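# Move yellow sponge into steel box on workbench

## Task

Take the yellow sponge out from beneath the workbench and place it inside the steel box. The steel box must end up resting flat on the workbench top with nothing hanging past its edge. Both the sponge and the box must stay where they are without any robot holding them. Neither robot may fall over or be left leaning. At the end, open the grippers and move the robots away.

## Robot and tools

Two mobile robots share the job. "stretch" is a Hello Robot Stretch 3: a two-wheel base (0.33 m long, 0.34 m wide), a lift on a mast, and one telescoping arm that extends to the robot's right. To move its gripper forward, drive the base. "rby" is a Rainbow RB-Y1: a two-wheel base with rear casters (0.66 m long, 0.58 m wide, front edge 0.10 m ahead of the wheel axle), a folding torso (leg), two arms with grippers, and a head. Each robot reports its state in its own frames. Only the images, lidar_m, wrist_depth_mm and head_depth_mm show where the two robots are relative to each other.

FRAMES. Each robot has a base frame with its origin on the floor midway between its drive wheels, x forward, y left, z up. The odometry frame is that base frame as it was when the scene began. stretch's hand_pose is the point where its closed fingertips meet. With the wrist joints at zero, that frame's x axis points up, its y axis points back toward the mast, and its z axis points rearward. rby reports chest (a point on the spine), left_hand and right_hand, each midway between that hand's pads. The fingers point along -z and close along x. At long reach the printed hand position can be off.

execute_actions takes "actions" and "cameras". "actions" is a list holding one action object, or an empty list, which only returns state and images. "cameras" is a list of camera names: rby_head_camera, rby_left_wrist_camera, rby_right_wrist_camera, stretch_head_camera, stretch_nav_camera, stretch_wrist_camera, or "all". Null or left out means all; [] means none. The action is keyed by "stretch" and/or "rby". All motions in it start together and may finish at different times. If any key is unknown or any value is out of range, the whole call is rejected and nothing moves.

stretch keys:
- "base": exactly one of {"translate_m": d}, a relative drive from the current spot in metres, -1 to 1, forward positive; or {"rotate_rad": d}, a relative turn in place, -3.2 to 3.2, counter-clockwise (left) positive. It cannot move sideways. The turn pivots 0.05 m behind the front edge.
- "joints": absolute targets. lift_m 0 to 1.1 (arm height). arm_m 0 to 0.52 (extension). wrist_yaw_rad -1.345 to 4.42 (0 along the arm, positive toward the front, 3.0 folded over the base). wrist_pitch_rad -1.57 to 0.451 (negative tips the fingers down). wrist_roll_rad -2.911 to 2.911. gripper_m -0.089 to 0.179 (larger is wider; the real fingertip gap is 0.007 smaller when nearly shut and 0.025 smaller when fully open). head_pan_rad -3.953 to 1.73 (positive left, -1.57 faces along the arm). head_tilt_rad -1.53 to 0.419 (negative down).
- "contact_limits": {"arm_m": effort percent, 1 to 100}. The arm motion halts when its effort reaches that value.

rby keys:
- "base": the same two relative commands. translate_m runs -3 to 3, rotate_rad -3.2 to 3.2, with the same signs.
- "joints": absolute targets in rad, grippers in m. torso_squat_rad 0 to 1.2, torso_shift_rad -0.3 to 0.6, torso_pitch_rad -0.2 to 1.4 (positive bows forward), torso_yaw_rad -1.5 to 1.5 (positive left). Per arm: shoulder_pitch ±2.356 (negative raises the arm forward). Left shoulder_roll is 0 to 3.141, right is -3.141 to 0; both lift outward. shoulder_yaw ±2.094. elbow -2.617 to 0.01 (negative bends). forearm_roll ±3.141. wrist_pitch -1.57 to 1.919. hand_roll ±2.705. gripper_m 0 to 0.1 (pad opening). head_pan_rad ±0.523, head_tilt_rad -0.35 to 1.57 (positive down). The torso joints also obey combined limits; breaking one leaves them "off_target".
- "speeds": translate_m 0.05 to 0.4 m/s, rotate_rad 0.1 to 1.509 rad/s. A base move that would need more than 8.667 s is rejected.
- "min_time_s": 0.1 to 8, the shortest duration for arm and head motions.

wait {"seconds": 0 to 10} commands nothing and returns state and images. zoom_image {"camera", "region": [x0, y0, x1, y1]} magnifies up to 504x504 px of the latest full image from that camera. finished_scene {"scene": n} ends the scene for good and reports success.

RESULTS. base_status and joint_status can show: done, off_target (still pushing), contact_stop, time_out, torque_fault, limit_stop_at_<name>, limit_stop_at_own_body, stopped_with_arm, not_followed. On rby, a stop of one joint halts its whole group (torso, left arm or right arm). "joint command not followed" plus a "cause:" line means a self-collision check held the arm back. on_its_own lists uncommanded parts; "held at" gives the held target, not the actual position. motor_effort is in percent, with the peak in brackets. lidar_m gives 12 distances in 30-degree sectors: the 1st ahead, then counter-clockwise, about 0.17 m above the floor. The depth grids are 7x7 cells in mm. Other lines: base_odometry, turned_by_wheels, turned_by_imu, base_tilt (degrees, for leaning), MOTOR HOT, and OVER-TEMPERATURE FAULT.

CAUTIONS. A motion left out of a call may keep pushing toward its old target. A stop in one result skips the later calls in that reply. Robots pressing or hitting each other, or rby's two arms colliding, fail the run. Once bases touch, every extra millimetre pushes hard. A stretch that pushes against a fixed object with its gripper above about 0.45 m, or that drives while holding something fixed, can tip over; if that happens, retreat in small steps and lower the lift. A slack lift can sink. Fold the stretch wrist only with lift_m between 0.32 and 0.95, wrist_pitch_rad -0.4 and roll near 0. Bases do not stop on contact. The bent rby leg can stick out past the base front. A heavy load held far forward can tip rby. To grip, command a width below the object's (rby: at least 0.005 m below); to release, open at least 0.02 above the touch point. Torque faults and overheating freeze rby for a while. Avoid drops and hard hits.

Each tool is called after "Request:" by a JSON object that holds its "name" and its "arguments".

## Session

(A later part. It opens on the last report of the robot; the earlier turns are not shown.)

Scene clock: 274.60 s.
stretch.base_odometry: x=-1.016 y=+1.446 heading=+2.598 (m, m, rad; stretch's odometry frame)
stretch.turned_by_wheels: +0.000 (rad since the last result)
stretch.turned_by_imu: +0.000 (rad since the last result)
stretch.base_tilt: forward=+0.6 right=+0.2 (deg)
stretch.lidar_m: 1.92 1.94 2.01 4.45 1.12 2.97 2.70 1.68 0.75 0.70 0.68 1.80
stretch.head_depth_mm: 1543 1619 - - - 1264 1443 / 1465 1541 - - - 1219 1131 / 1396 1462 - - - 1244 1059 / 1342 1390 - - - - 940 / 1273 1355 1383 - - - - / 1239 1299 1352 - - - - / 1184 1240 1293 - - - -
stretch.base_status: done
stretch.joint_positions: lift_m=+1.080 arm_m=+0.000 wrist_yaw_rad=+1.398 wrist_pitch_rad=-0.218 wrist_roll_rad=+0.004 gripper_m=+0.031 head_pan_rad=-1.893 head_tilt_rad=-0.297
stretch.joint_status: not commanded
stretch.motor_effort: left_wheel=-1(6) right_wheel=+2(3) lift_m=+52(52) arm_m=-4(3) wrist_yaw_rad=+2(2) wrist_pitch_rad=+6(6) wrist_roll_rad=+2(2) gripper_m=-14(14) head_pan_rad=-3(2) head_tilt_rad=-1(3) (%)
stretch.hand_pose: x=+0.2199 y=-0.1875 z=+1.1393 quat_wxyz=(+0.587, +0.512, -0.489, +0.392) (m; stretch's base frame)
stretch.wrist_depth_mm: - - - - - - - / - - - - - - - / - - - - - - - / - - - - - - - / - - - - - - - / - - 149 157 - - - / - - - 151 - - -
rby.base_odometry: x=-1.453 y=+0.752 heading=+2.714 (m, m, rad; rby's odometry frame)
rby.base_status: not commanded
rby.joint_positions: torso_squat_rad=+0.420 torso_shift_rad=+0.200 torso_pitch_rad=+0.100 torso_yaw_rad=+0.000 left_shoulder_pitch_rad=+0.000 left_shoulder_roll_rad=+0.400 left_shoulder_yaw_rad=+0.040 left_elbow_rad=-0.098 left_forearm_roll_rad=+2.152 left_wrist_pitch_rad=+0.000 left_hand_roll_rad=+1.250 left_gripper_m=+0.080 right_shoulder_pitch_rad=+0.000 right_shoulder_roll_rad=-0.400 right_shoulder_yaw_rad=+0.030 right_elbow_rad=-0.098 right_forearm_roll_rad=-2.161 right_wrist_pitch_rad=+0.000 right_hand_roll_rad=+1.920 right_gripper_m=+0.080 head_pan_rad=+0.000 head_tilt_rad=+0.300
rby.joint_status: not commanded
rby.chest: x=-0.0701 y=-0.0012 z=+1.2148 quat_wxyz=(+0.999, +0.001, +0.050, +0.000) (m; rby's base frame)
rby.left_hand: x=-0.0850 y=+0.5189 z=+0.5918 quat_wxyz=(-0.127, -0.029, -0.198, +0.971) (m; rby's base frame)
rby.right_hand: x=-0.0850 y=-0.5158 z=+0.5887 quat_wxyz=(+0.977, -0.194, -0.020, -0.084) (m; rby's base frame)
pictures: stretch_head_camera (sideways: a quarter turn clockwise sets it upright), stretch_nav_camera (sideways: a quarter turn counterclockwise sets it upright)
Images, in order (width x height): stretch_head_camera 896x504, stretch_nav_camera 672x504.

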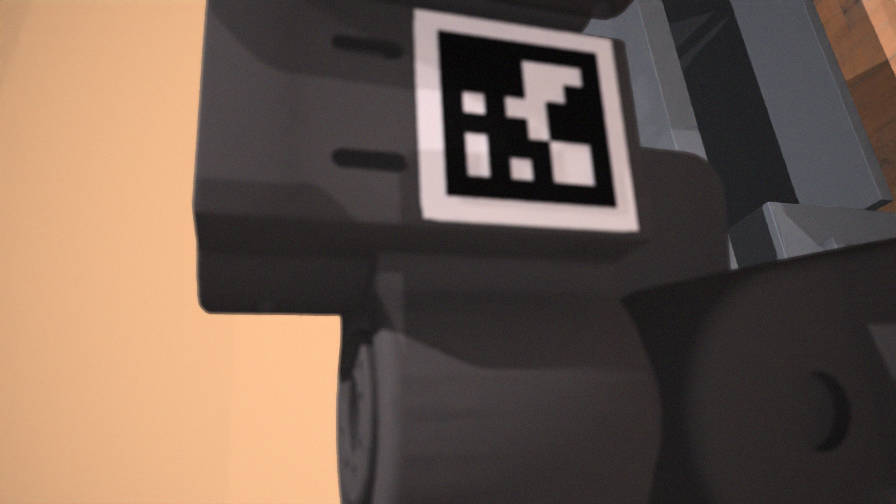

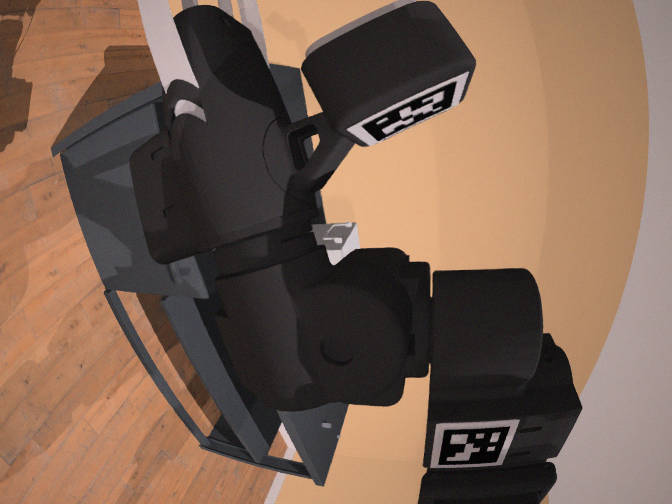

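Request:
{"name": "execute_actions", "arguments": {"actions": [{"stretch":{"base":{"rotate_rad":0.52}},"rby":{"joints":{"head_tilt_rad":0.0}}}], "cameras": []}}

Request:
{"name": "execute_actions", "arguments": {"actions": [{"stretch":{"base":{"translate_m":-0.5}}}], "cameras": []}}

Request:
{"name": "execute_actions", "arguments": {"actions": [{"stretch":{"base":{"rotate_rad":-0.52},"joints":{"wrist_yaw_rad":0}}}], "cameras": ["rby_head_camera","stretch_wrist_camera"]}}

Scene clock: 276.93 s.
stretch.base_odometry: x=-1.016 y=+1.446 heading=+3.118 (m, m, rad; stretch's odometry frame)
stretch.turned_by_wheels: +0.520 (rad since the last result)
stretch.turned_by_imu: +0.514 (rad since the last result)
stretch.base_tilt: forward=+0.6 right=+0.2 (deg)
stretch.lidar_m: 1.94 2.01 4.46 1.10 2.97 2.71 1.67 0.75 0.70 0.68 1.79 1.92
stretch.head_depth_mm: 1200 1243 - - - 812 827 / 1198 1251 - - - 806 825 / 1209 1262 - - - 740 842 / 1220 1279 - - - - 842 / 1229 1289 1369 - - - - / 1245 1310 1364 - - - - / 1251 1319 1387 - - - -
stretch.base_status: done
stretch.joint_positions: lift_m=+1.080 arm_m=+0.000 wrist_yaw_rad=+1.398 wrist_pitch_rad=-0.218 wrist_roll_rad=+0.004 gripper_m=+0.031 head_pan_rad=-1.893 head_tilt_rad=-0.297
stretch.joint_status: not commanded
stretch.motor_effort: left_wheel=-2(6) right_wheel=+2(6) lift_m=+52(52) arm_m=-3(3) wrist_yaw_rad=+2(1) wrist_pitch_rad=+6(7) wrist_roll_rad=+2(2) gripper_m=-14(14) head_pan_rad=-3(3) head_tilt_rad=-2(2) (%)
stretch.hand_pose: x=+0.2199 y=-0.1875 z=+1.1393 quat_wxyz=(+0.587, +0.512, -0.489, +0.392) (m; stretch's base frame)
stretch.wrist_depth_mm: - - - - - - - / - - - - - - - / - - - - - - - / - - - - - - - / - - - - - - - / - - 150 155 - - - / - - - 152 - - -
rby.base_odometry: x=-1.453 y=+0.752 heading=+2.714 (m, m, rad; rby's odometry frame)
rby.base_status: not commanded
rby.joint_positions: torso_squat_rad=+0.420 torso_shift_rad=+0.200 torso_pitch_rad=+0.100 torso_yaw_rad=+0.000 left_shoulder_pitch_rad=+0.000 left_shoulder_roll_rad=+0.400 left_shoulder_yaw_rad=+0.040 left_elbow_rad=-0.098 left_forearm_roll_rad=+2.152 left_wrist_pitch_rad=+0.000 left_hand_roll_rad=+1.250 left_gripper_m=+0.080 right_shoulder_pitch_rad=+0.000 right_shoulder_roll_rad=-0.400 right_shoulder_yaw_rad=+0.030 right_elbow_rad=-0.098 right_forearm_roll_rad=-2.161 right_wrist_pitch_rad=+0.000 right_hand_roll_rad=+1.920 right_gripper_m=+0.080 head_pan_rad=+0.000 head_tilt_rad=+0.000
rby.joint_status: all done
rby.chest: x=-0.0701 y=-0.0012 z=+1.2148 quat_wxyz=(+0.999, +0.001, +0.050, +0.000) (m; rby's base frame)
rby.left_hand: x=-0.0850 y=+0.5189 z=+0.5918 quat_wxyz=(-0.127, -0.029, -0.198, +0.971) (m; rby's base frame)
rby.right_hand: x=-0.0850 y=-0.5158 z=+0.5887 quat_wxyz=(+0.977, -0.194, -0.020, -0.084) (m; rby's base frame)
pictures: none
No camera images: the call's "cameras" was empty. Leave "cameras" out to get every camera's image.

Scene clock: 282.90 s.
stretch.base_odometry: x=-0.516 y=+1.434 heading=+3.118 (m, m, rad; stretch's odometry frame)
stretch.turned_by_wheels: +0.000 (rad since the last result)
stretch.turned_by_imu: +0.000 (rad since the last result)
stretch.base_tilt: forward=+0.4 right=+0.1 (deg)
stretch.lidar_m: 2.40 2.89 1.27 1.29 2.44 2.26 1.17 1.26 0.51 0.51 0.64 2.38
stretch.head_depth_mm: 1031 1070 - - - 746 634 / 1041 1084 - - - 750 630 / 1048 1087 - - - 738 626 / 1059 1098 - - - - 641 / 1058 1112 1175 - - - - / 1076 1127 1172 - - - - / 1078 1139 1191 - - - -
stretch.base_status: done
stretch.joint_positions: lift_m=+1.080 arm_m=+0.000 wrist_yaw_rad=+1.398 wrist_pitch_rad=-0.218 wrist_roll_rad=+0.004 gripper_m=+0.031 head_pan_rad=-1.893 head_tilt_rad=-0.297
stretch.joint_status: not commanded
stretch.motor_effort: left_wheel=-2(6) right_wheel=+2(3) lift_m=+52(52) arm_m=-3(4) wrist_yaw_rad=+1(0) wrist_pitch_rad=+6(7) wrist_roll_rad=+2(2) gripper_m=-15(15) head_pan_rad=-2(3) head_tilt_rad=-2(2) (%)
stretch.hand_pose: x=+0.2199 y=-0.1875 z=+1.1393 quat_wxyz=(+0.587, +0.512, -0.489, +0.392) (m; stretch's base frame)
stretch.wrist_depth_mm: - - - - - - - / - - - - - - - / - - - - - - - / - - - - - - - / - - - - - - - / - - 150 157 - - - / - - - 151 - - 596
rby.base_odometry: x=-1.453 y=+0.752 heading=+2.714 (m, m, rad; rby's odometry frame)
rby.base_status: not commanded
rby.joint_positions: torso_squat_rad=+0.420 torso_shift_rad=+0.200 torso_pitch_rad=+0.100 torso_yaw_rad=+0.000 left_shoulder_pitch_rad=+0.000 left_shoulder_roll_rad=+0.400 left_shoulder_yaw_rad=+0.040 left_elbow_rad=-0.098 left_forearm_roll_rad=+2.152 left_wrist_pitch_rad=+0.000 left_hand_roll_rad=+1.250 left_gripper_m=+0.080 right_shoulder_pitch_rad=+0.000 right_shoulder_roll_rad=-0.400 right_shoulder_yaw_rad=+0.030 right_elbow_rad=-0.098 right_forearm_roll_rad=-2.161 right_wrist_pitch_rad=+0.000 right_hand_roll_rad=+1.920 right_gripper_m=+0.080 head_pan_rad=+0.000 head_tilt_rad=+0.000
rby.joint_status: not commanded
rby.chest: x=-0.0701 y=-0.0012 z=+1.2148 quat_wxyz=(+0.999, +0.001, +0.050, +0.000) (m; rby's base frame)
rby.left_hand: x=-0.0850 y=+0.5189 z=+0.5918 quat_wxyz=(-0.127, -0.029, -0.198, +0.971) (m; rby's base frame)
rby.right_hand: x=-0.0850 y=-0.5158 z=+0.5887 quat_wxyz=(+0.977, -0.194, -0.020, -0.084) (m; rby's base frame)
pictures: none
No camera images: the call's "cameras" was empty. Leave "cameras" out to get every camera's image.

Scene clock: 284.67 s.
stretch.base_odometry: x=-0.516 y=+1.434 heading=+2.598 (m, m, rad; stretch's odometry frame)
stretch.turned_by_wheels: -0.520 (rad since the last result)
stretch.turned_by_imu: -0.513 (rad since the last result)
stretch.base_tilt: forward=+0.6 right=+0.4 (deg)
stretch.lidar_m: 2.38 2.41 2.88 1.27 1.30 2.43 2.25 1.18 1.26 0.51 0.52 0.64
stretch.head_depth_mm: 1328 1389 - - - - - / 1256 1327 - - - - - / 1214 1265 - - - - - / 1152 1199 - - - - - / 1107 1166 1212 - - - - / 1070 1115 1161 - - - - / 1024 1065 1117 - - - -
stretch.base_status: done
stretch.joint_positions: lift_m=+1.080 arm_m=+0.000 wrist_yaw_rad=+0.002 wrist_pitch_rad=-0.218 wrist_roll_rad=+0.004 gripper_m=+0.031 head_pan_rad=-1.893 head_tilt_rad=-0.297
stretch.joint_status: all done
stretch.motor_effort: left_wheel=+3(6) right_wheel=-3(6) lift_m=+52(52) arm_m=-3(3) wrist_yaw_rad=-2(4) wrist_pitch_rad=+7(7) wrist_roll_rad=+2(1) gripper_m=-14(14) head_pan_rad=-2(3) head_tilt_rad=-2(2) (%)
stretch.hand_pose: x=-0.0209 y=-0.3902 z=+1.1393 quat_wxyz=(+0.702, +0.078, -0.704, -0.077) (m; stretch's base frame)
stretch.wrist_depth_mm: 806 839 859 885 914 980 - / 871 898 931 960 997 - - / 890 940 952 - - - - / 949 978 750 765 805 - - / 800 847 515 519 555 826 958 / 657 694 149 157 - 687 724 / 536 550 525 152 562 593 620
rby.base_odometry: x=-1.453 y=+0.752 heading=+2.714 (m, m, rad; rby's odometry frame)
rby.base_status: not commanded
rby.joint_positions: torso_squat_rad=+0.420 torso_shift_rad=+0.200 torso_pitch_rad=+0.100 torso_yaw_rad=+0.000 left_shoulder_pitch_rad=+0.000 left_shoulder_roll_rad=+0.400 left_shoulder_yaw_rad=+0.040 left_elbow_rad=-0.098 left_forearm_roll_rad=+2.152 left_wrist_pitch_rad=+0.000 left_hand_roll_rad=+1.250 left_gripper_m=+0.080 right_shoulder_pitch_rad=+0.000 right_shoulder_roll_rad=-0.400 right_shoulder_yaw_rad=+0.030 right_elbow_rad=-0.098 right_forearm_roll_rad=-2.161 right_wrist_pitch_rad=+0.000 right_hand_roll_rad=+1.920 right_gripper_m=+0.080 head_pan_rad=+0.000 head_tilt_rad=+0.000
rby.joint_status: not commanded
rby.chest: x=-0.0701 y=-0.0012 z=+1.2148 quat_wxyz=(+0.999, +0.001, +0.050, +0.000) (m; rby's base frame)
rby.left_hand: x=-0.0850 y=+0.5189 z=+0.5918 quat_wxyz=(-0.127, -0.029, -0.198, +0.971) (m; rby's base frame)
rby.right_hand: x=-0.0850 y=-0.5158 z=+0.5887 quat_wxyz=(+0.977, -0.194, -0.020, -0.084) (m; rby's base frame)
pictures: rby_head_camera, stretch_wrist_camera
Images, in order (width x height): rby_head_camera 896x504, stretch_wrist_camera 644x364.

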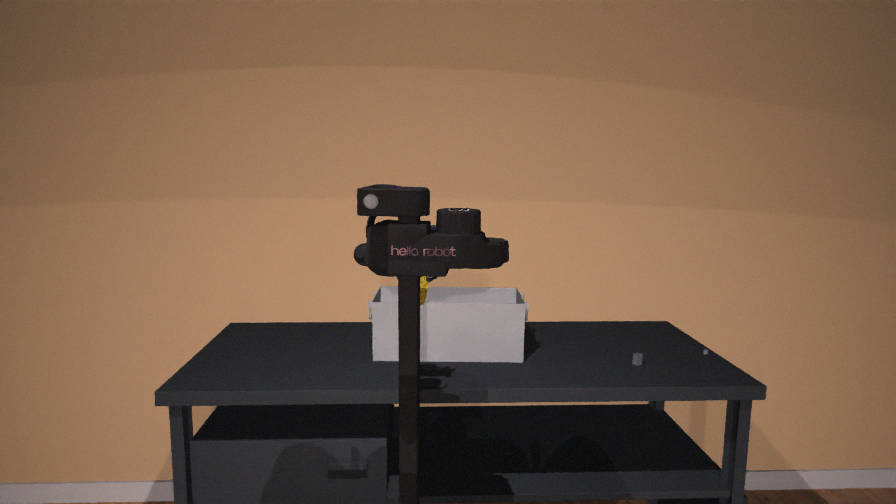

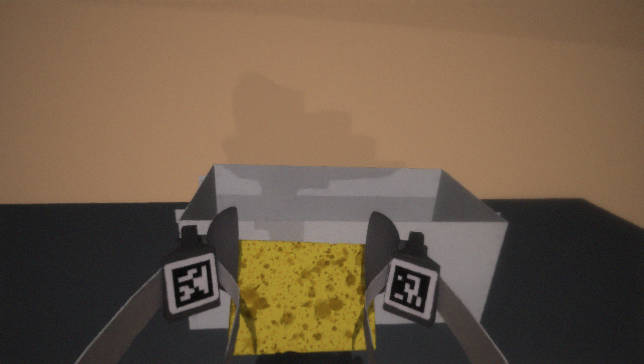

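Request:
{"name": "execute_actions", "arguments": {"actions": [{"stretch":{"joints":{"lift_m":1.1,"wrist_pitch_rad":-0.05}}}], "cameras": []}}

Request:
{"name": "execute_actions", "arguments": {"actions": [{"stretch":{"joints":{"arm_m":0.36},"contact_limits":{"arm_m":20}}}], "cameras": ["rby_head_camera","stretch_wrist_camera"]}}

Scene clock: 285.93 s.
stretch.base_odometry: x=-0.516 y=+1.434 heading=+2.598 (m, m, rad; stretch's odometry frame)
stretch.turned_by_wheels: +0.000 (rad since the last result)
stretch.turned_by_imu: +0.000 (rad since the last result)
stretch.base_tilt: forward=+0.8 right=+0.3 (deg)
stretch.lidar_m: 2.38 2.41 2.87 1.27 1.30 2.42 2.25 1.18 1.26 0.51 0.51 0.64
stretch.head_depth_mm: 1290 - - - - - - / - - - - - - - / - - - - - - - / 1125 - - - - - 606 / 1097 1149 - - - - - / 1065 1112 - - - - - / 1019 1061 - - - - -
stretch.base_status: not commanded
stretch.joint_positions: lift_m=+1.097 arm_m=+0.000 wrist_yaw_rad=+0.002 wrist_pitch_rad=-0.075 wrist_roll_rad=+0.004 gripper_m=+0.031 head_pan_rad=-1.893 head_tilt_rad=-0.297
stretch.joint_status: all done
joint sent to its limit — the command would take stretch.lift_m past its upper limit, so that joint was sent only as far as its limit.
stretch.motor_effort: left_wheel=+2(2) right_wheel=-3(3) lift_m=+52(53) arm_m=-3(3) wrist_yaw_rad=-3(2) wrist_pitch_rad=+9(9) wrist_roll_rad=+2(2) gripper_m=-15(14) head_pan_rad=-3(2) head_tilt_rad=-2(2) (%)
stretch.hand_pose: x=-0.0209 y=-0.3990 z=+1.1926 quat_wxyz=(+0.705, +0.028, -0.708, -0.026) (m; stretch's base frame)
stretch.wrist_depth_mm: 829 869 892 927 955 968 - / 853 886 905 954 972 - - / 863 901 953 - - - - / 905 904 962 - - - - / 941 972 - 753 - - - / 846 906 149 156 - 905 964 / 663 661 509 151 550 722 769
rby.base_odometry: x=-1.453 y=+0.752 heading=+2.714 (m, m, rad; rby's odometry frame)
rby.base_status: not commanded
rby.joint_positions: torso_squat_rad=+0.420 torso_shift_rad=+0.200 torso_pitch_rad=+0.100 torso_yaw_rad=+0.000 left_shoulder_pitch_rad=+0.000 left_shoulder_roll_rad=+0.400 left_shoulder_yaw_rad=+0.040 left_elbow_rad=-0.098 left_forearm_roll_rad=+2.152 left_wrist_pitch_rad=+0.000 left_hand_roll_rad=+1.250 left_gripper_m=+0.080 right_shoulder_pitch_rad=+0.000 right_shoulder_roll_rad=-0.400 right_shoulder_yaw_rad=+0.030 right_elbow_rad=-0.098 right_forearm_roll_rad=-2.161 right_wrist_pitch_rad=+0.000 right_hand_roll_rad=+1.920 right_gripper_m=+0.080 head_pan_rad=+0.000 head_tilt_rad=+0.000
rby.joint_status: not commanded
rby.chest: x=-0.0701 y=-0.0012 z=+1.2148 quat_wxyz=(+0.999, +0.001, +0.050, +0.000) (m; rby's base frame)
rby.left_hand: x=-0.0850 y=+0.5189 z=+0.5918 quat_wxyz=(-0.127, -0.029, -0.198, +0.971) (m; rby's base frame)
rby.right_hand: x=-0.0850 y=-0.5158 z=+0.5887 quat_wxyz=(+0.977, -0.194, -0.020, -0.084) (m; rby's base frame)
pictures: none
No camera images: the call's "cameras" was empty. Leave "cameras" out to get every camera's image.

Scene clock: 289.80 s.
stretch.base_odometry: x=-0.516 y=+1.434 heading=+2.598 (m, m, rad; stretch's odometry frame)
stretch.turned_by_wheels: +0.000 (rad since the last result)
stretch.turned_by_imu: +0.001 (rad since the last result)
stretch.base_tilt: forward=+0.6 right=+0.3 (deg)
stretch.lidar_m: 2.38 2.41 2.88 1.28 1.30 2.43 2.25 1.17 1.26 0.51 0.51 0.64
stretch.head_depth_mm: 1338 1385 - 1598 1132 811 1000 / 1258 1315 - 1512 1106 802 695 / 1207 - - 1443 988 796 665 / 1152 1196 1305 1341 811 793 623 / 1099 1146 1248 1257 776 784 618 / 1061 1096 - 1214 747 753 613 / 1022 1065 - 1173 715 734 610
stretch.base_status: not commanded
stretch.joint_positions: lift_m=+1.097 arm_m=+0.360 wrist_yaw_rad=+0.001 wrist_pitch_rad=-0.074 wrist_roll_rad=+0.005 gripper_m=+0.031 head_pan_rad=-1.893 head_tilt_rad=-0.297
stretch.joint_status: all done
stretch.motor_effort: left_wheel=+2(3) right_wheel=-3(3) lift_m=+52(52) arm_m=+4(3) wrist_yaw_rad=-2(3) wrist_pitch_rad=+9(9) wrist_roll_rad=+1(1) gripper_m=-14(14) head_pan_rad=-2(2) head_tilt_rad=-2(2) (%)
stretch.contact_limits: arm_m 20 (drawing in: default 24, maximum 39; extending or still: default 32, maximum 53)
stretch.hand_pose: x=-0.0211 y=-0.7584 z=+1.1930 quat_wxyz=(+0.705, +0.027, -0.708, -0.026) (m; stretch's base frame)
stretch.wrist_depth_mm: 528 541 559 585 607 636 671 / 538 559 574 601 629 648 688 / 550 580 617 612 660 671 712 / 582 607 613 649 662 712 729 / 598 630 632 650 715 737 773 / 629 631 149 156 - 763 810 / 637 650 401 151 427 446 761
rby.base_odometry: x=-1.453 y=+0.752 heading=+2.714 (m, m, rad; rby's odometry frame)
rby.base_status: not commanded
rby.joint_positions: torso_squat_rad=+0.420 torso_shift_rad=+0.200 torso_pitch_rad=+0.100 torso_yaw_rad=+0.000 left_shoulder_pitch_rad=+0.000 left_shoulder_roll_rad=+0.400 left_shoulder_yaw_rad=+0.040 left_elbow_rad=-0.098 left_forearm_roll_rad=+2.152 left_wrist_pitch_rad=+0.000 left_hand_roll_rad=+1.250 left_gripper_m=+0.080 right_shoulder_pitch_rad=+0.000 right_shoulder_roll_rad=-0.400 right_shoulder_yaw_rad=+0.030 right_elbow_rad=-0.098 right_forearm_roll_rad=-2.161 right_wrist_pitch_rad=+0.000 right_hand_roll_rad=+1.920 right_gripper_m=+0.080 head_pan_rad=+0.000 head_tilt_rad=+0.000
rby.joint_status: not commanded
rby.chest: x=-0.0701 y=-0.0012 z=+1.2148 quat_wxyz=(+0.999, +0.001, +0.050, +0.000) (m; rby's base frame)
rby.left_hand: x=-0.0850 y=+0.5189 z=+0.5918 quat_wxyz=(-0.127, -0.029, -0.198, +0.971) (m; rby's base frame)
rby.right_hand: x=-0.0850 y=-0.5158 z=+0.5887 quat_wxyz=(+0.977, -0.194, -0.020, -0.084) (m; rby's base frame)
pictures: rby_head_camera, stretch_wrist_camera
Images, in order (width x height): rby_head_camera 896x504, stretch_wrist_camera 644x364.

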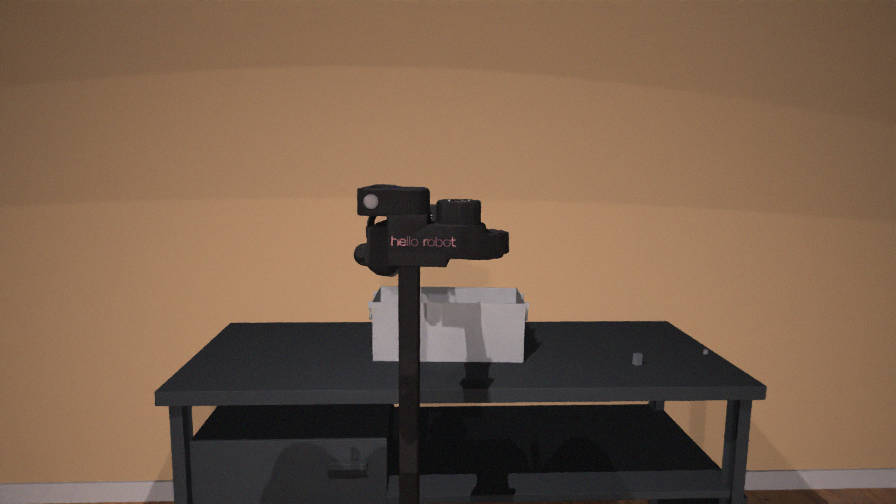

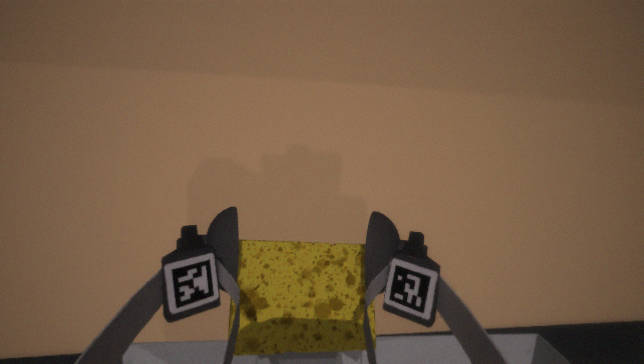

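Request:
{"name": "execute_actions", "arguments": {"actions": [{"stretch":{"joints":{"arm_m":0.47}}}], "cameras": []}}

Request:
{"name": "execute_actions", "arguments": {"actions": [{"stretch":{"joints":{"wrist_pitch_rad":-0.6}}}], "cameras": ["stretch_wrist_camera"]}}

Scene clock: 292.23 s.
stretch.base_odometry: x=-0.516 y=+1.434 heading=+2.598 (m, m, rad; stretch's odometry frame)
stretch.turned_by_wheels: +0.000 (rad since the last result)
stretch.turned_by_imu: +0.000 (rad since the last result)
stretch.base_tilt: forward=+0.6 right=+0.4 (deg)
stretch.lidar_m: 2.38 2.40 2.88 1.27 1.30 2.43 2.25 1.17 1.26 0.51 0.51 0.64
stretch.head_depth_mm: 1326 1377 - 1602 1119 809 1002 / 1264 1312 - 1525 1116 801 694 / 1209 1246 1396 1435 985 799 662 / 1162 1200 1312 1324 811 791 622 / 1104 1146 1230 1268 774 785 618 / 1057 1106 1190 1207 747 754 615 / 1017 1064 - 1172 715 731 611
stretch.base_status: not commanded
stretch.joint_positions: lift_m=+1.097 arm_m=+0.470 wrist_yaw_rad=+0.001 wrist_pitch_rad=-0.074 wrist_roll_rad=+0.005 gripper_m=+0.031 head_pan_rad=-1.893 head_tilt_rad=-0.297
stretch.joint_status: all done
stretch.motor_effort: left_wheel=+2(2) right_wheel=-3(3) lift_m=+52(52) arm_m=+3(4) wrist_yaw_rad=-1(2) wrist_pitch_rad=+8(8) wrist_roll_rad=+2(1) gripper_m=-14(15) head_pan_rad=-3(2) head_tilt_rad=-2(3) (%)
stretch.hand_pose: x=-0.0211 y=-0.8684 z=+1.1930 quat_wxyz=(+0.705, +0.027, -0.708, -0.026) (m; stretch's base frame)
stretch.wrist_depth_mm: 435 448 461 476 496 521 553 / 446 466 485 496 525 543 576 / 460 481 494 528 538 555 585 / 477 498 514 542 561 575 606 / 493 513 522 547 583 626 636 / 506 521 150 157 - 623 662 / 544 550 558 151 651 664 681
rby.base_odometry: x=-1.453 y=+0.752 heading=+2.714 (m, m, rad; rby's odometry frame)
rby.base_status: not commanded
rby.joint_positions: torso_squat_rad=+0.420 torso_shift_rad=+0.200 torso_pitch_rad=+0.100 torso_yaw_rad=+0.000 left_shoulder_pitch_rad=+0.000 left_shoulder_roll_rad=+0.400 left_shoulder_yaw_rad=+0.040 left_elbow_rad=-0.098 left_forearm_roll_rad=+2.152 left_wrist_pitch_rad=+0.000 left_hand_roll_rad=+1.250 left_gripper_m=+0.080 right_shoulder_pitch_rad=+0.000 right_shoulder_roll_rad=-0.400 right_shoulder_yaw_rad=+0.030 right_elbow_rad=-0.098 right_forearm_roll_rad=-2.161 right_wrist_pitch_rad=+0.000 right_hand_roll_rad=+1.920 right_gripper_m=+0.080 head_pan_rad=+0.000 head_tilt_rad=+0.000
rby.joint_status: not commanded
rby.chest: x=-0.0701 y=-0.0012 z=+1.2148 quat_wxyz=(+0.999, +0.001, +0.050, +0.000) (m; rby's base frame)
rby.left_hand: x=-0.0850 y=+0.5189 z=+0.5918 quat_wxyz=(-0.127, -0.029, -0.198, +0.971) (m; rby's base frame)
rby.right_hand: x=-0.0850 y=-0.5158 z=+0.5887 quat_wxyz=(+0.977, -0.194, -0.020, -0.084) (m; rby's base frame)
pictures: none
No camera images: the call's "cameras" was empty. Leave "cameras" out to get every camera's image.

Scene clock: 293.33 s.
stretch.base_odometry: x=-0.516 y=+1.434 heading=+2.598 (m, m, rad; stretch's odometry frame)
stretch.turned_by_wheels: +0.000 (rad since the last result)
stretch.turned_by_imu: +0.000 (rad since the last result)
stretch.base_tilt: forward=+0.7 right=+0.4 (deg)
stretch.lidar_m: 2.38 2.40 2.88 1.27 1.30 2.43 2.25 1.18 1.26 0.51 0.51 0.64
stretch.head_depth_mm: 1323 1372 - 1601 1127 809 1008 / 1263 1313 - 1514 1110 805 694 / 1204 1242 1393 1437 991 797 663 / 1149 1198 1301 1339 811 794 621 / 1109 1151 1243 1263 776 780 618 / 1063 1106 1195 1208 747 753 616 / 1025 1065 - 756 714 734 612
stretch.base_status: not commanded
stretch.joint_positions: lift_m=+1.097 arm_m=+0.470 wrist_yaw_rad=+0.001 wrist_pitch_rad=-0.612 wrist_roll_rad=+0.005 gripper_m=+0.031 head_pan_rad=-1.893 head_tilt_rad=-0.297
stretch.joint_status: all done
stretch.motor_effort: left_wheel=+2(2) right_wheel=-3(3) lift_m=+52(52) arm_m=+3(4) wrist_yaw_rad=-2(1) wrist_pitch_rad=+4(4) wrist_roll_rad=+1(2) gripper_m=-14(15) head_pan_rad=-3(2) head_tilt_rad=-2(3) (%)
stretch.hand_pose: x=-0.0213 y=-0.8106 z=+1.0690 quat_wxyz=(+0.673, +0.213, -0.675, -0.213) (m; stretch's base frame)
stretch.wrist_depth_mm: 455 473 497 497 516 528 564 / 518 520 538 568 570 611 632 / 576 573 607 640 661 705 691 / 561 340 346 355 363 372 385 / 297 362 371 373 410 428 361 / 281 363 150 156 - 471 360 / 281 393 393 152 415 434 359
rby.base_odometry: x=-1.453 y=+0.752 heading=+2.714 (m, m, rad; rby's odometry frame)
rby.base_status: not commanded
rby.joint_positions: torso_squat_rad=+0.420 torso_shift_rad=+0.200 torso_pitch_rad=+0.100 torso_yaw_rad=+0.000 left_shoulder_pitch_rad=+0.000 left_shoulder_roll_rad=+0.400 left_shoulder_yaw_rad=+0.040 left_elbow_rad=-0.098 left_forearm_roll_rad=+2.152 left_wrist_pitch_rad=+0.000 left_hand_roll_rad=+1.250 left_gripper_m=+0.080 right_shoulder_pitch_rad=+0.000 right_shoulder_roll_rad=-0.400 right_shoulder_yaw_rad=+0.030 right_elbow_rad=-0.098 right_forearm_roll_rad=-2.161 right_wrist_pitch_rad=+0.000 right_hand_roll_rad=+1.920 right_gripper_m=+0.080 head_pan_rad=+0.000 head_tilt_rad=+0.000
rby.joint_status: not commanded
rby.chest: x=-0.0701 y=-0.0012 z=+1.2148 quat_wxyz=(+0.999, +0.001, +0.050, +0.000) (m; rby's base frame)
rby.left_hand: x=-0.0850 y=+0.5189 z=+0.5918 quat_wxyz=(-0.127, -0.029, -0.198, +0.971) (m; rby's base frame)
rby.right_hand: x=-0.0850 y=-0.5158 z=+0.5887 quat_wxyz=(+0.977, -0.194, -0.020, -0.084) (m; rby's base frame)
pictures: stretch_wrist_camera
Images, in order (width x height): stretch_wrist_camera 644x364.

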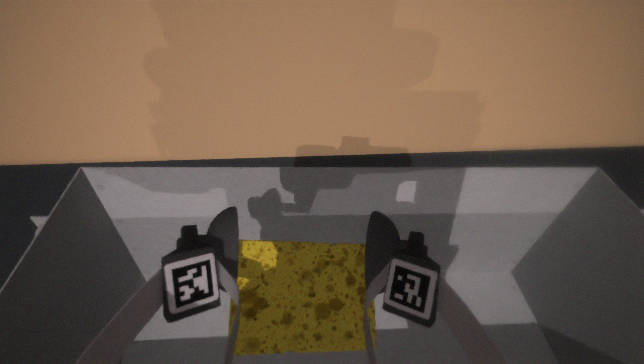

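Request:
{"name": "execute_actions", "arguments": {"actions": [{"stretch":{"joints":{"gripper_m":0.15}}}], "cameras": ["stretch_wrist_camera"]}}

Request:
{"name": "execute_actions", "arguments": {"actions": [{"stretch":{"joints":{"wrist_pitch_rad":0}}}], "cameras": []}}

Request:
{"name": "execute_actions", "arguments": {"actions": [{"stretch":{"joints":{"arm_m":0}}}], "cameras": []}}

Request:
{"name": "execute_actions", "arguments": {"actions": [{"stretch":{"base":{"translate_m":0.9},"joints":{"wrist_yaw_rad":1.4}}}], "cameras": ["rby_head_camera"]}}

Request:
{"name": "finished_scene", "arguments": {"scene": 1}}

Scene clock: 295.60 s.
stretch.base_odometry: x=-0.516 y=+1.434 heading=+2.598 (m, m, rad; stretch's odometry frame)
stretch.turned_by_wheels: +0.000 (rad since the last result)
stretch.turned_by_imu: +0.000 (rad since the last result)
stretch.base_tilt: forward=+0.7 right=+0.3 (deg)
stretch.lidar_m: 2.37 2.40 2.89 1.27 1.30 2.43 2.25 1.17 1.26 0.51 0.51 0.64
stretch.head_depth_mm: 1331 1378 - 1586 1121 810 1009 / 1260 1319 - 1511 1108 804 693 / 1216 1255 1387 1436 993 796 666 / 1151 1189 1312 1339 808 789 621 / 1105 1143 1245 1266 775 787 617 / 1058 1107 1191 995 747 755 613 / 1025 1064 - 1163 716 733 612
stretch.base_status: not commanded
stretch.joint_positions: lift_m=+1.097 arm_m=+0.470 wrist_yaw_rad=+0.001 wrist_pitch_rad=-0.612 wrist_roll_rad=+0.005 gripper_m=+0.150 head_pan_rad=-1.893 head_tilt_rad=-0.297
stretch.joint_status: all done
stretch.motor_effort: left_wheel=+2(2) right_wheel=-3(3) lift_m=+52(52) arm_m=+3(3) wrist_yaw_rad=-2(2) wrist_pitch_rad=+4(4) wrist_roll_rad=+1(1) gripper_m=+1(96) head_pan_rad=-3(2) head_tilt_rad=-2(2) (%)
stretch.hand_pose: x=-0.0213 y=-0.8106 z=+1.0689 quat_wxyz=(+0.673, +0.213, -0.675, -0.213) (m; stretch's base frame)
stretch.wrist_depth_mm: 465 482 494 502 521 539 556 / 511 529 543 568 581 598 633 / 556 585 612 638 662 681 723 / 560 335 347 356 366 376 388 / 300 370 398 402 418 418 353 / - 441 446 456 468 - 360 / 281 395 406 420 421 421 346
rby.base_odometry: x=-1.453 y=+0.752 heading=+2.714 (m, m, rad; rby's odometry frame)
rby.base_status: not commanded
rby.joint_positions: torso_squat_rad=+0.420 torso_shift_rad=+0.200 torso_pitch_rad=+0.100 torso_yaw_rad=+0.000 left_shoulder_pitch_rad=+0.000 left_shoulder_roll_rad=+0.400 left_shoulder_yaw_rad=+0.040 left_elbow_rad=-0.098 left_forearm_roll_rad=+2.152 left_wrist_pitch_rad=+0.000 left_hand_roll_rad=+1.250 left_gripper_m=+0.080 right_shoulder_pitch_rad=+0.000 right_shoulder_roll_rad=-0.400 right_shoulder_yaw_rad=+0.030 right_elbow_rad=-0.098 right_forearm_roll_rad=-2.161 right_wrist_pitch_rad=+0.000 right_hand_roll_rad=+1.920 right_gripper_m=+0.080 head_pan_rad=+0.000 head_tilt_rad=+0.000
rby.joint_status: not commanded
rby.chest: x=-0.0701 y=-0.0012 z=+1.2148 quat_wxyz=(+0.999, +0.001, +0.050, +0.000) (m; rby's base frame)
rby.left_hand: x=-0.0850 y=+0.5189 z=+0.5918 quat_wxyz=(-0.127, -0.029, -0.198, +0.971) (m; rby's base frame)
rby.right_hand: x=-0.0850 y=-0.5158 z=+0.5887 quat_wxyz=(+0.977, -0.194, -0.020, -0.084) (m; rby's base frame)
pictures: stretch_wrist_camera
Images, in order (width x height): stretch_wrist_camera 644x364.

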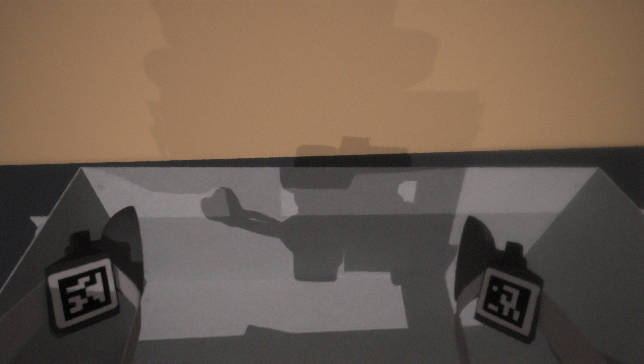

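Scene clock: 296.73 s.
stretch.base_odometry: x=-0.516 y=+1.434 heading=+2.598 (m, m, rad; stretch's odometry frame)
stretch.turned_by_wheels: +0.000 (rad since the last result)
stretch.turned_by_imu: +0.000 (rad since the last result)
stretch.base_tilt: forward=+0.7 right=+0.3 (deg)
stretch.lidar_m: 2.38 2.41 2.88 1.27 1.30 2.43 2.25 1.18 1.26 0.51 0.51 0.64
stretch.head_depth_mm: 1333 1365 - 1599 1118 810 1002 / 1262 1325 - 1521 1109 804 694 / 1204 1264 1380 1431 995 794 663 / 1152 1195 1302 1329 807 795 623 / 1111 1147 1246 1271 773 780 617 / 1058 1109 1197 1208 745 757 614 / 1023 1064 - 1167 715 734 612
stretch.base_status: not commanded
stretch.joint_positions: lift_m=+1.097 arm_m=+0.470 wrist_yaw_rad=+0.001 wrist_pitch_rad=-0.023 wrist_roll_rad=+0.005 gripper_m=+0.150 head_pan_rad=-1.893 head_tilt_rad=-0.297
stretch.joint_status: all done
stretch.motor_effort: left_wheel=+2(2) right_wheel=-3(3) lift_m=+52(52) arm_m=+3(4) wrist_yaw_rad=+0(1) wrist_pitch_rad=+8(10) wrist_roll_rad=+1(1) gripper_m=+1(1) head_pan_rad=-2(3) head_tilt_rad=-3(3) (%)
stretch.hand_pose: x=-0.0211 y=-0.8703 z=+1.2058 quat_wxyz=(+0.706, +0.009, -0.708, -0.008) (m; stretch's base frame)
stretch.wrist_depth_mm: 444 457 472 492 507 532 542 / 451 462 484 500 523 547 577 / 466 469 495 515 536 560 581 / 474 494 510 518 557 579 601 / 485 502 522 555 577 590 638 / - 519 535 567 587 - 648 / 520 535 549 570 612 645 689
rby.base_odometry: x=-1.453 y=+0.752 heading=+2.714 (m, m, rad; rby's odometry frame)
rby.base_status: not commanded
rby.joint_positions: torso_squat_rad=+0.420 torso_shift_rad=+0.200 torso_pitch_rad=+0.100 torso_yaw_rad=+0.000 left_shoulder_pitch_rad=+0.000 left_shoulder_roll_rad=+0.400 left_shoulder_yaw_rad=+0.040 left_elbow_rad=-0.098 left_forearm_roll_rad=+2.152 left_wrist_pitch_rad=+0.000 left_hand_roll_rad=+1.250 left_gripper_m=+0.080 right_shoulder_pitch_rad=+0.000 right_shoulder_roll_rad=-0.400 right_shoulder_yaw_rad=+0.030 right_elbow_rad=-0.098 right_forearm_roll_rad=-2.161 right_wrist_pitch_rad=+0.000 right_hand_roll_rad=+1.920 right_gripper_m=+0.080 head_pan_rad=+0.000 head_tilt_rad=+0.000
rby.joint_status: not commanded
rby.chest: x=-0.0701 y=-0.0012 z=+1.2148 quat_wxyz=(+0.999, +0.001, +0.050, +0.000) (m; rby's base frame)
rby.left_hand: x=-0.0850 y=+0.5189 z=+0.5918 quat_wxyz=(-0.127, -0.029, -0.198, +0.971) (m; rby's base frame)
rby.right_hand: x=-0.0850 y=-0.5158 z=+0.5887 quat_wxyz=(+0.977, -0.194, -0.020, -0.084) (m; rby's base frame)
pictures: none
No camera images: the call's "cameras" was empty. Leave "cameras" out to get every camera's image.

Scene clock: 301.37 s.
stretch.base_odometry: x=-0.516 y=+1.434 heading=+2.598 (m, m, rad; stretch's odometry frame)
stretch.turned_by_wheels: +0.000 (rad since the last result)
stretch.turned_by_imu: +0.001 (rad since the last result)
stretch.base_tilt: forward=+0.6 right=+0.2 (deg)
stretch.lidar_m: 2.38 2.41 2.88 1.27 1.30 2.43 2.25 1.17 1.26 0.51 0.51 0.64
stretch.head_depth_mm: 1303 - - - - - - / - - - - - - - / - - - - - - - / 1126 - - - - - 608 / 1101 1149 - - - - - / 1060 1112 - - - - - / 1022 1063 - - - - -
stretch.base_status: not commanded
stretch.joint_positions: lift_m=+1.097 arm_m=+0.000 wrist_yaw_rad=+0.001 wrist_pitch_rad=-0.022 wrist_roll_rad=+0.005 gripper_m=+0.150 head_pan_rad=-1.893 head_tilt_rad=-0.297
stretch.joint_status: all done
stretch.motor_effort: left_wheel=+2(2) right_wheel=-3(3) lift_m=+53(52) arm_m=-4(4) wrist_yaw_rad=-2(1) wrist_pitch_rad=+8(8) wrist_roll_rad=+1(2) gripper_m=+0(0) head_pan_rad=-3(2) head_tilt_rad=-2(2) (%)
stretch.hand_pose: x=-0.0212 y=-0.4009 z=+1.2061 quat_wxyz=(+0.706, +0.008, -0.708, -0.008) (m; stretch's base frame)
stretch.wrist_depth_mm: 840 864 886 923 979 - - / 851 892 920 944 997 - - / 896 933 958 988 - - - / 900 934 978 - - - - / 926 972 964 - - - - / 922 965 757 774 767 - - / 722 716 506 520 533 649 842
rby.base_odometry: x=-1.453 y=+0.752 heading=+2.714 (m, m, rad; rby's odometry frame)
rby.base_status: not commanded
rby.joint_positions: torso_squat_rad=+0.420 torso_shift_rad=+0.200 torso_pitch_rad=+0.100 torso_yaw_rad=+0.000 left_shoulder_pitch_rad=+0.000 left_shoulder_roll_rad=+0.400 left_shoulder_yaw_rad=+0.040 left_elbow_rad=-0.098 left_forearm_roll_rad=+2.152 left_wrist_pitch_rad=+0.000 left_hand_roll_rad=+1.250 left_gripper_m=+0.080 right_shoulder_pitch_rad=+0.000 right_shoulder_roll_rad=-0.400 right_shoulder_yaw_rad=+0.030 right_elbow_rad=-0.098 right_forearm_roll_rad=-2.161 right_wrist_pitch_rad=+0.000 right_hand_roll_rad=+1.920 right_gripper_m=+0.080 head_pan_rad=+0.000 head_tilt_rad=+0.000
rby.joint_status: not commanded
rby.chest: x=-0.0701 y=-0.0012 z=+1.2148 quat_wxyz=(+0.999, +0.001, +0.050, +0.000) (m; rby's base frame)
rby.left_hand: x=-0.0850 y=+0.5189 z=+0.5918 quat_wxyz=(-0.127, -0.029, -0.198, +0.971) (m; rby's base frame)
rby.right_hand: x=-0.0850 y=-0.5158 z=+0.5887 quat_wxyz=(+0.977, -0.194, -0.020, -0.084) (m; rby's base frame)
pictures: none
No camera images: the call's "cameras" was empty. Leave "cameras" out to get every camera's image.

Scene clock: 311.60 s.
stretch.base_odometry: x=-1.287 y=+1.899 heading=+2.598 (m, m, rad; stretch's odometry frame)
stretch.turned_by_wheels: +0.000 (rad since the last result)
stretch.turned_by_imu: +0.004 (rad since the last result)
stretch.base_tilt: forward=+0.8 right=+0.2 (deg)
stretch.lidar_m: 1.49 1.51 1.90 2.99 1.59 1.78 3.16 0.65 0.42 0.69 1.13 1.42
stretch.head_depth_mm: 1176 - - - 1093 814 632 / - - - - 1058 807 629 / - - - - - 794 625 / 1028 - - - - 781 625 / 1000 1038 - - - - - / 964 1002 - - - - - / 924 964 - - - - -
stretch.base_status: done
stretch.joint_positions: lift_m=+1.097 arm_m=+0.000 wrist_yaw_rad=+1.397 wrist_pitch_rad=-0.022 wrist_roll_rad=+0.005 gripper_m=+0.150 head_pan_rad=-1.893 head_tilt_rad=-0.297
stretch.joint_status: all done
stretch.motor_effort: left_wheel=+1(6) right_wheel=-3(3) lift_m=+52(52) arm_m=-3(3) wrist_yaw_rad=+2(5) wrist_pitch_rad=+8(8) wrist_roll_rad=+2(1) gripper_m=+0(0) head_pan_rad=-3(3) head_tilt_rad=-2(2) (%)
stretch.hand_pose: x=+0.2304 y=-0.1894 z=+1.2061 quat_wxyz=(+0.546, +0.462, -0.537, +0.448) (m; stretch's base frame)
stretch.wrist_depth_mm: - - - - - - 877 / - - - - - - 885 / - - - - - - 882 / - - - - - - 872 / - - - - - - 867 / - - - - - - 875 / - - - - - - 855
rby.base_odometry: x=-1.453 y=+0.752 heading=+2.714 (m, m, rad; rby's odometry frame)
rby.base_status: not commanded
rby.joint_positions: torso_squat_rad=+0.420 torso_shift_rad=+0.200 torso_pitch_rad=+0.100 torso_yaw_rad=+0.000 left_shoulder_pitch_rad=+0.000 left_shoulder_roll_rad=+0.400 left_shoulder_yaw_rad=+0.040 left_elbow_rad=-0.098 left_forearm_roll_rad=+2.152 left_wrist_pitch_rad=+0.000 left_hand_roll_rad=+1.250 left_gripper_m=+0.080 right_shoulder_pitch_rad=+0.000 right_shoulder_roll_rad=-0.400 right_shoulder_yaw_rad=+0.030 right_elbow_rad=-0.098 right_forearm_roll_rad=-2.161 right_wrist_pitch_rad=+0.000 right_hand_roll_rad=+1.920 right_gripper_m=+0.080 head_pan_rad=+0.000 head_tilt_rad=+0.000
rby.joint_status: not commanded
rby.chest: x=-0.0701 y=-0.0012 z=+1.2148 quat_wxyz=(+0.999, +0.001, +0.050, +0.000) (m; rby's base frame)
rby.left_hand: x=-0.0850 y=+0.5189 z=+0.5918 quat_wxyz=(-0.127, -0.029, -0.198, +0.971) (m; rby's base frame)
rby.right_hand: x=-0.0850 y=-0.5158 z=+0.5887 quat_wxyz=(+0.977, -0.194, -0.020, -0.084) (m; rby's base frame)
pictures: rby_head_camera
Images, in order (width x height): rby_head_camera 896x504.

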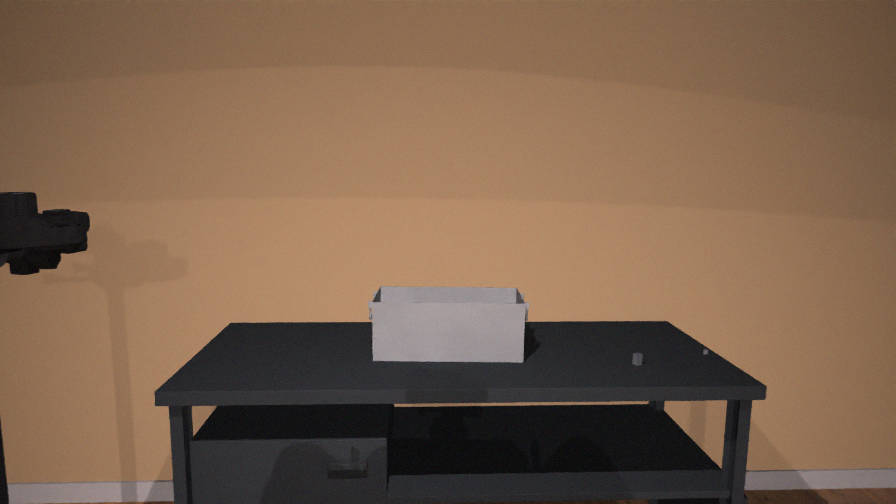

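The scene is finished: the task was done.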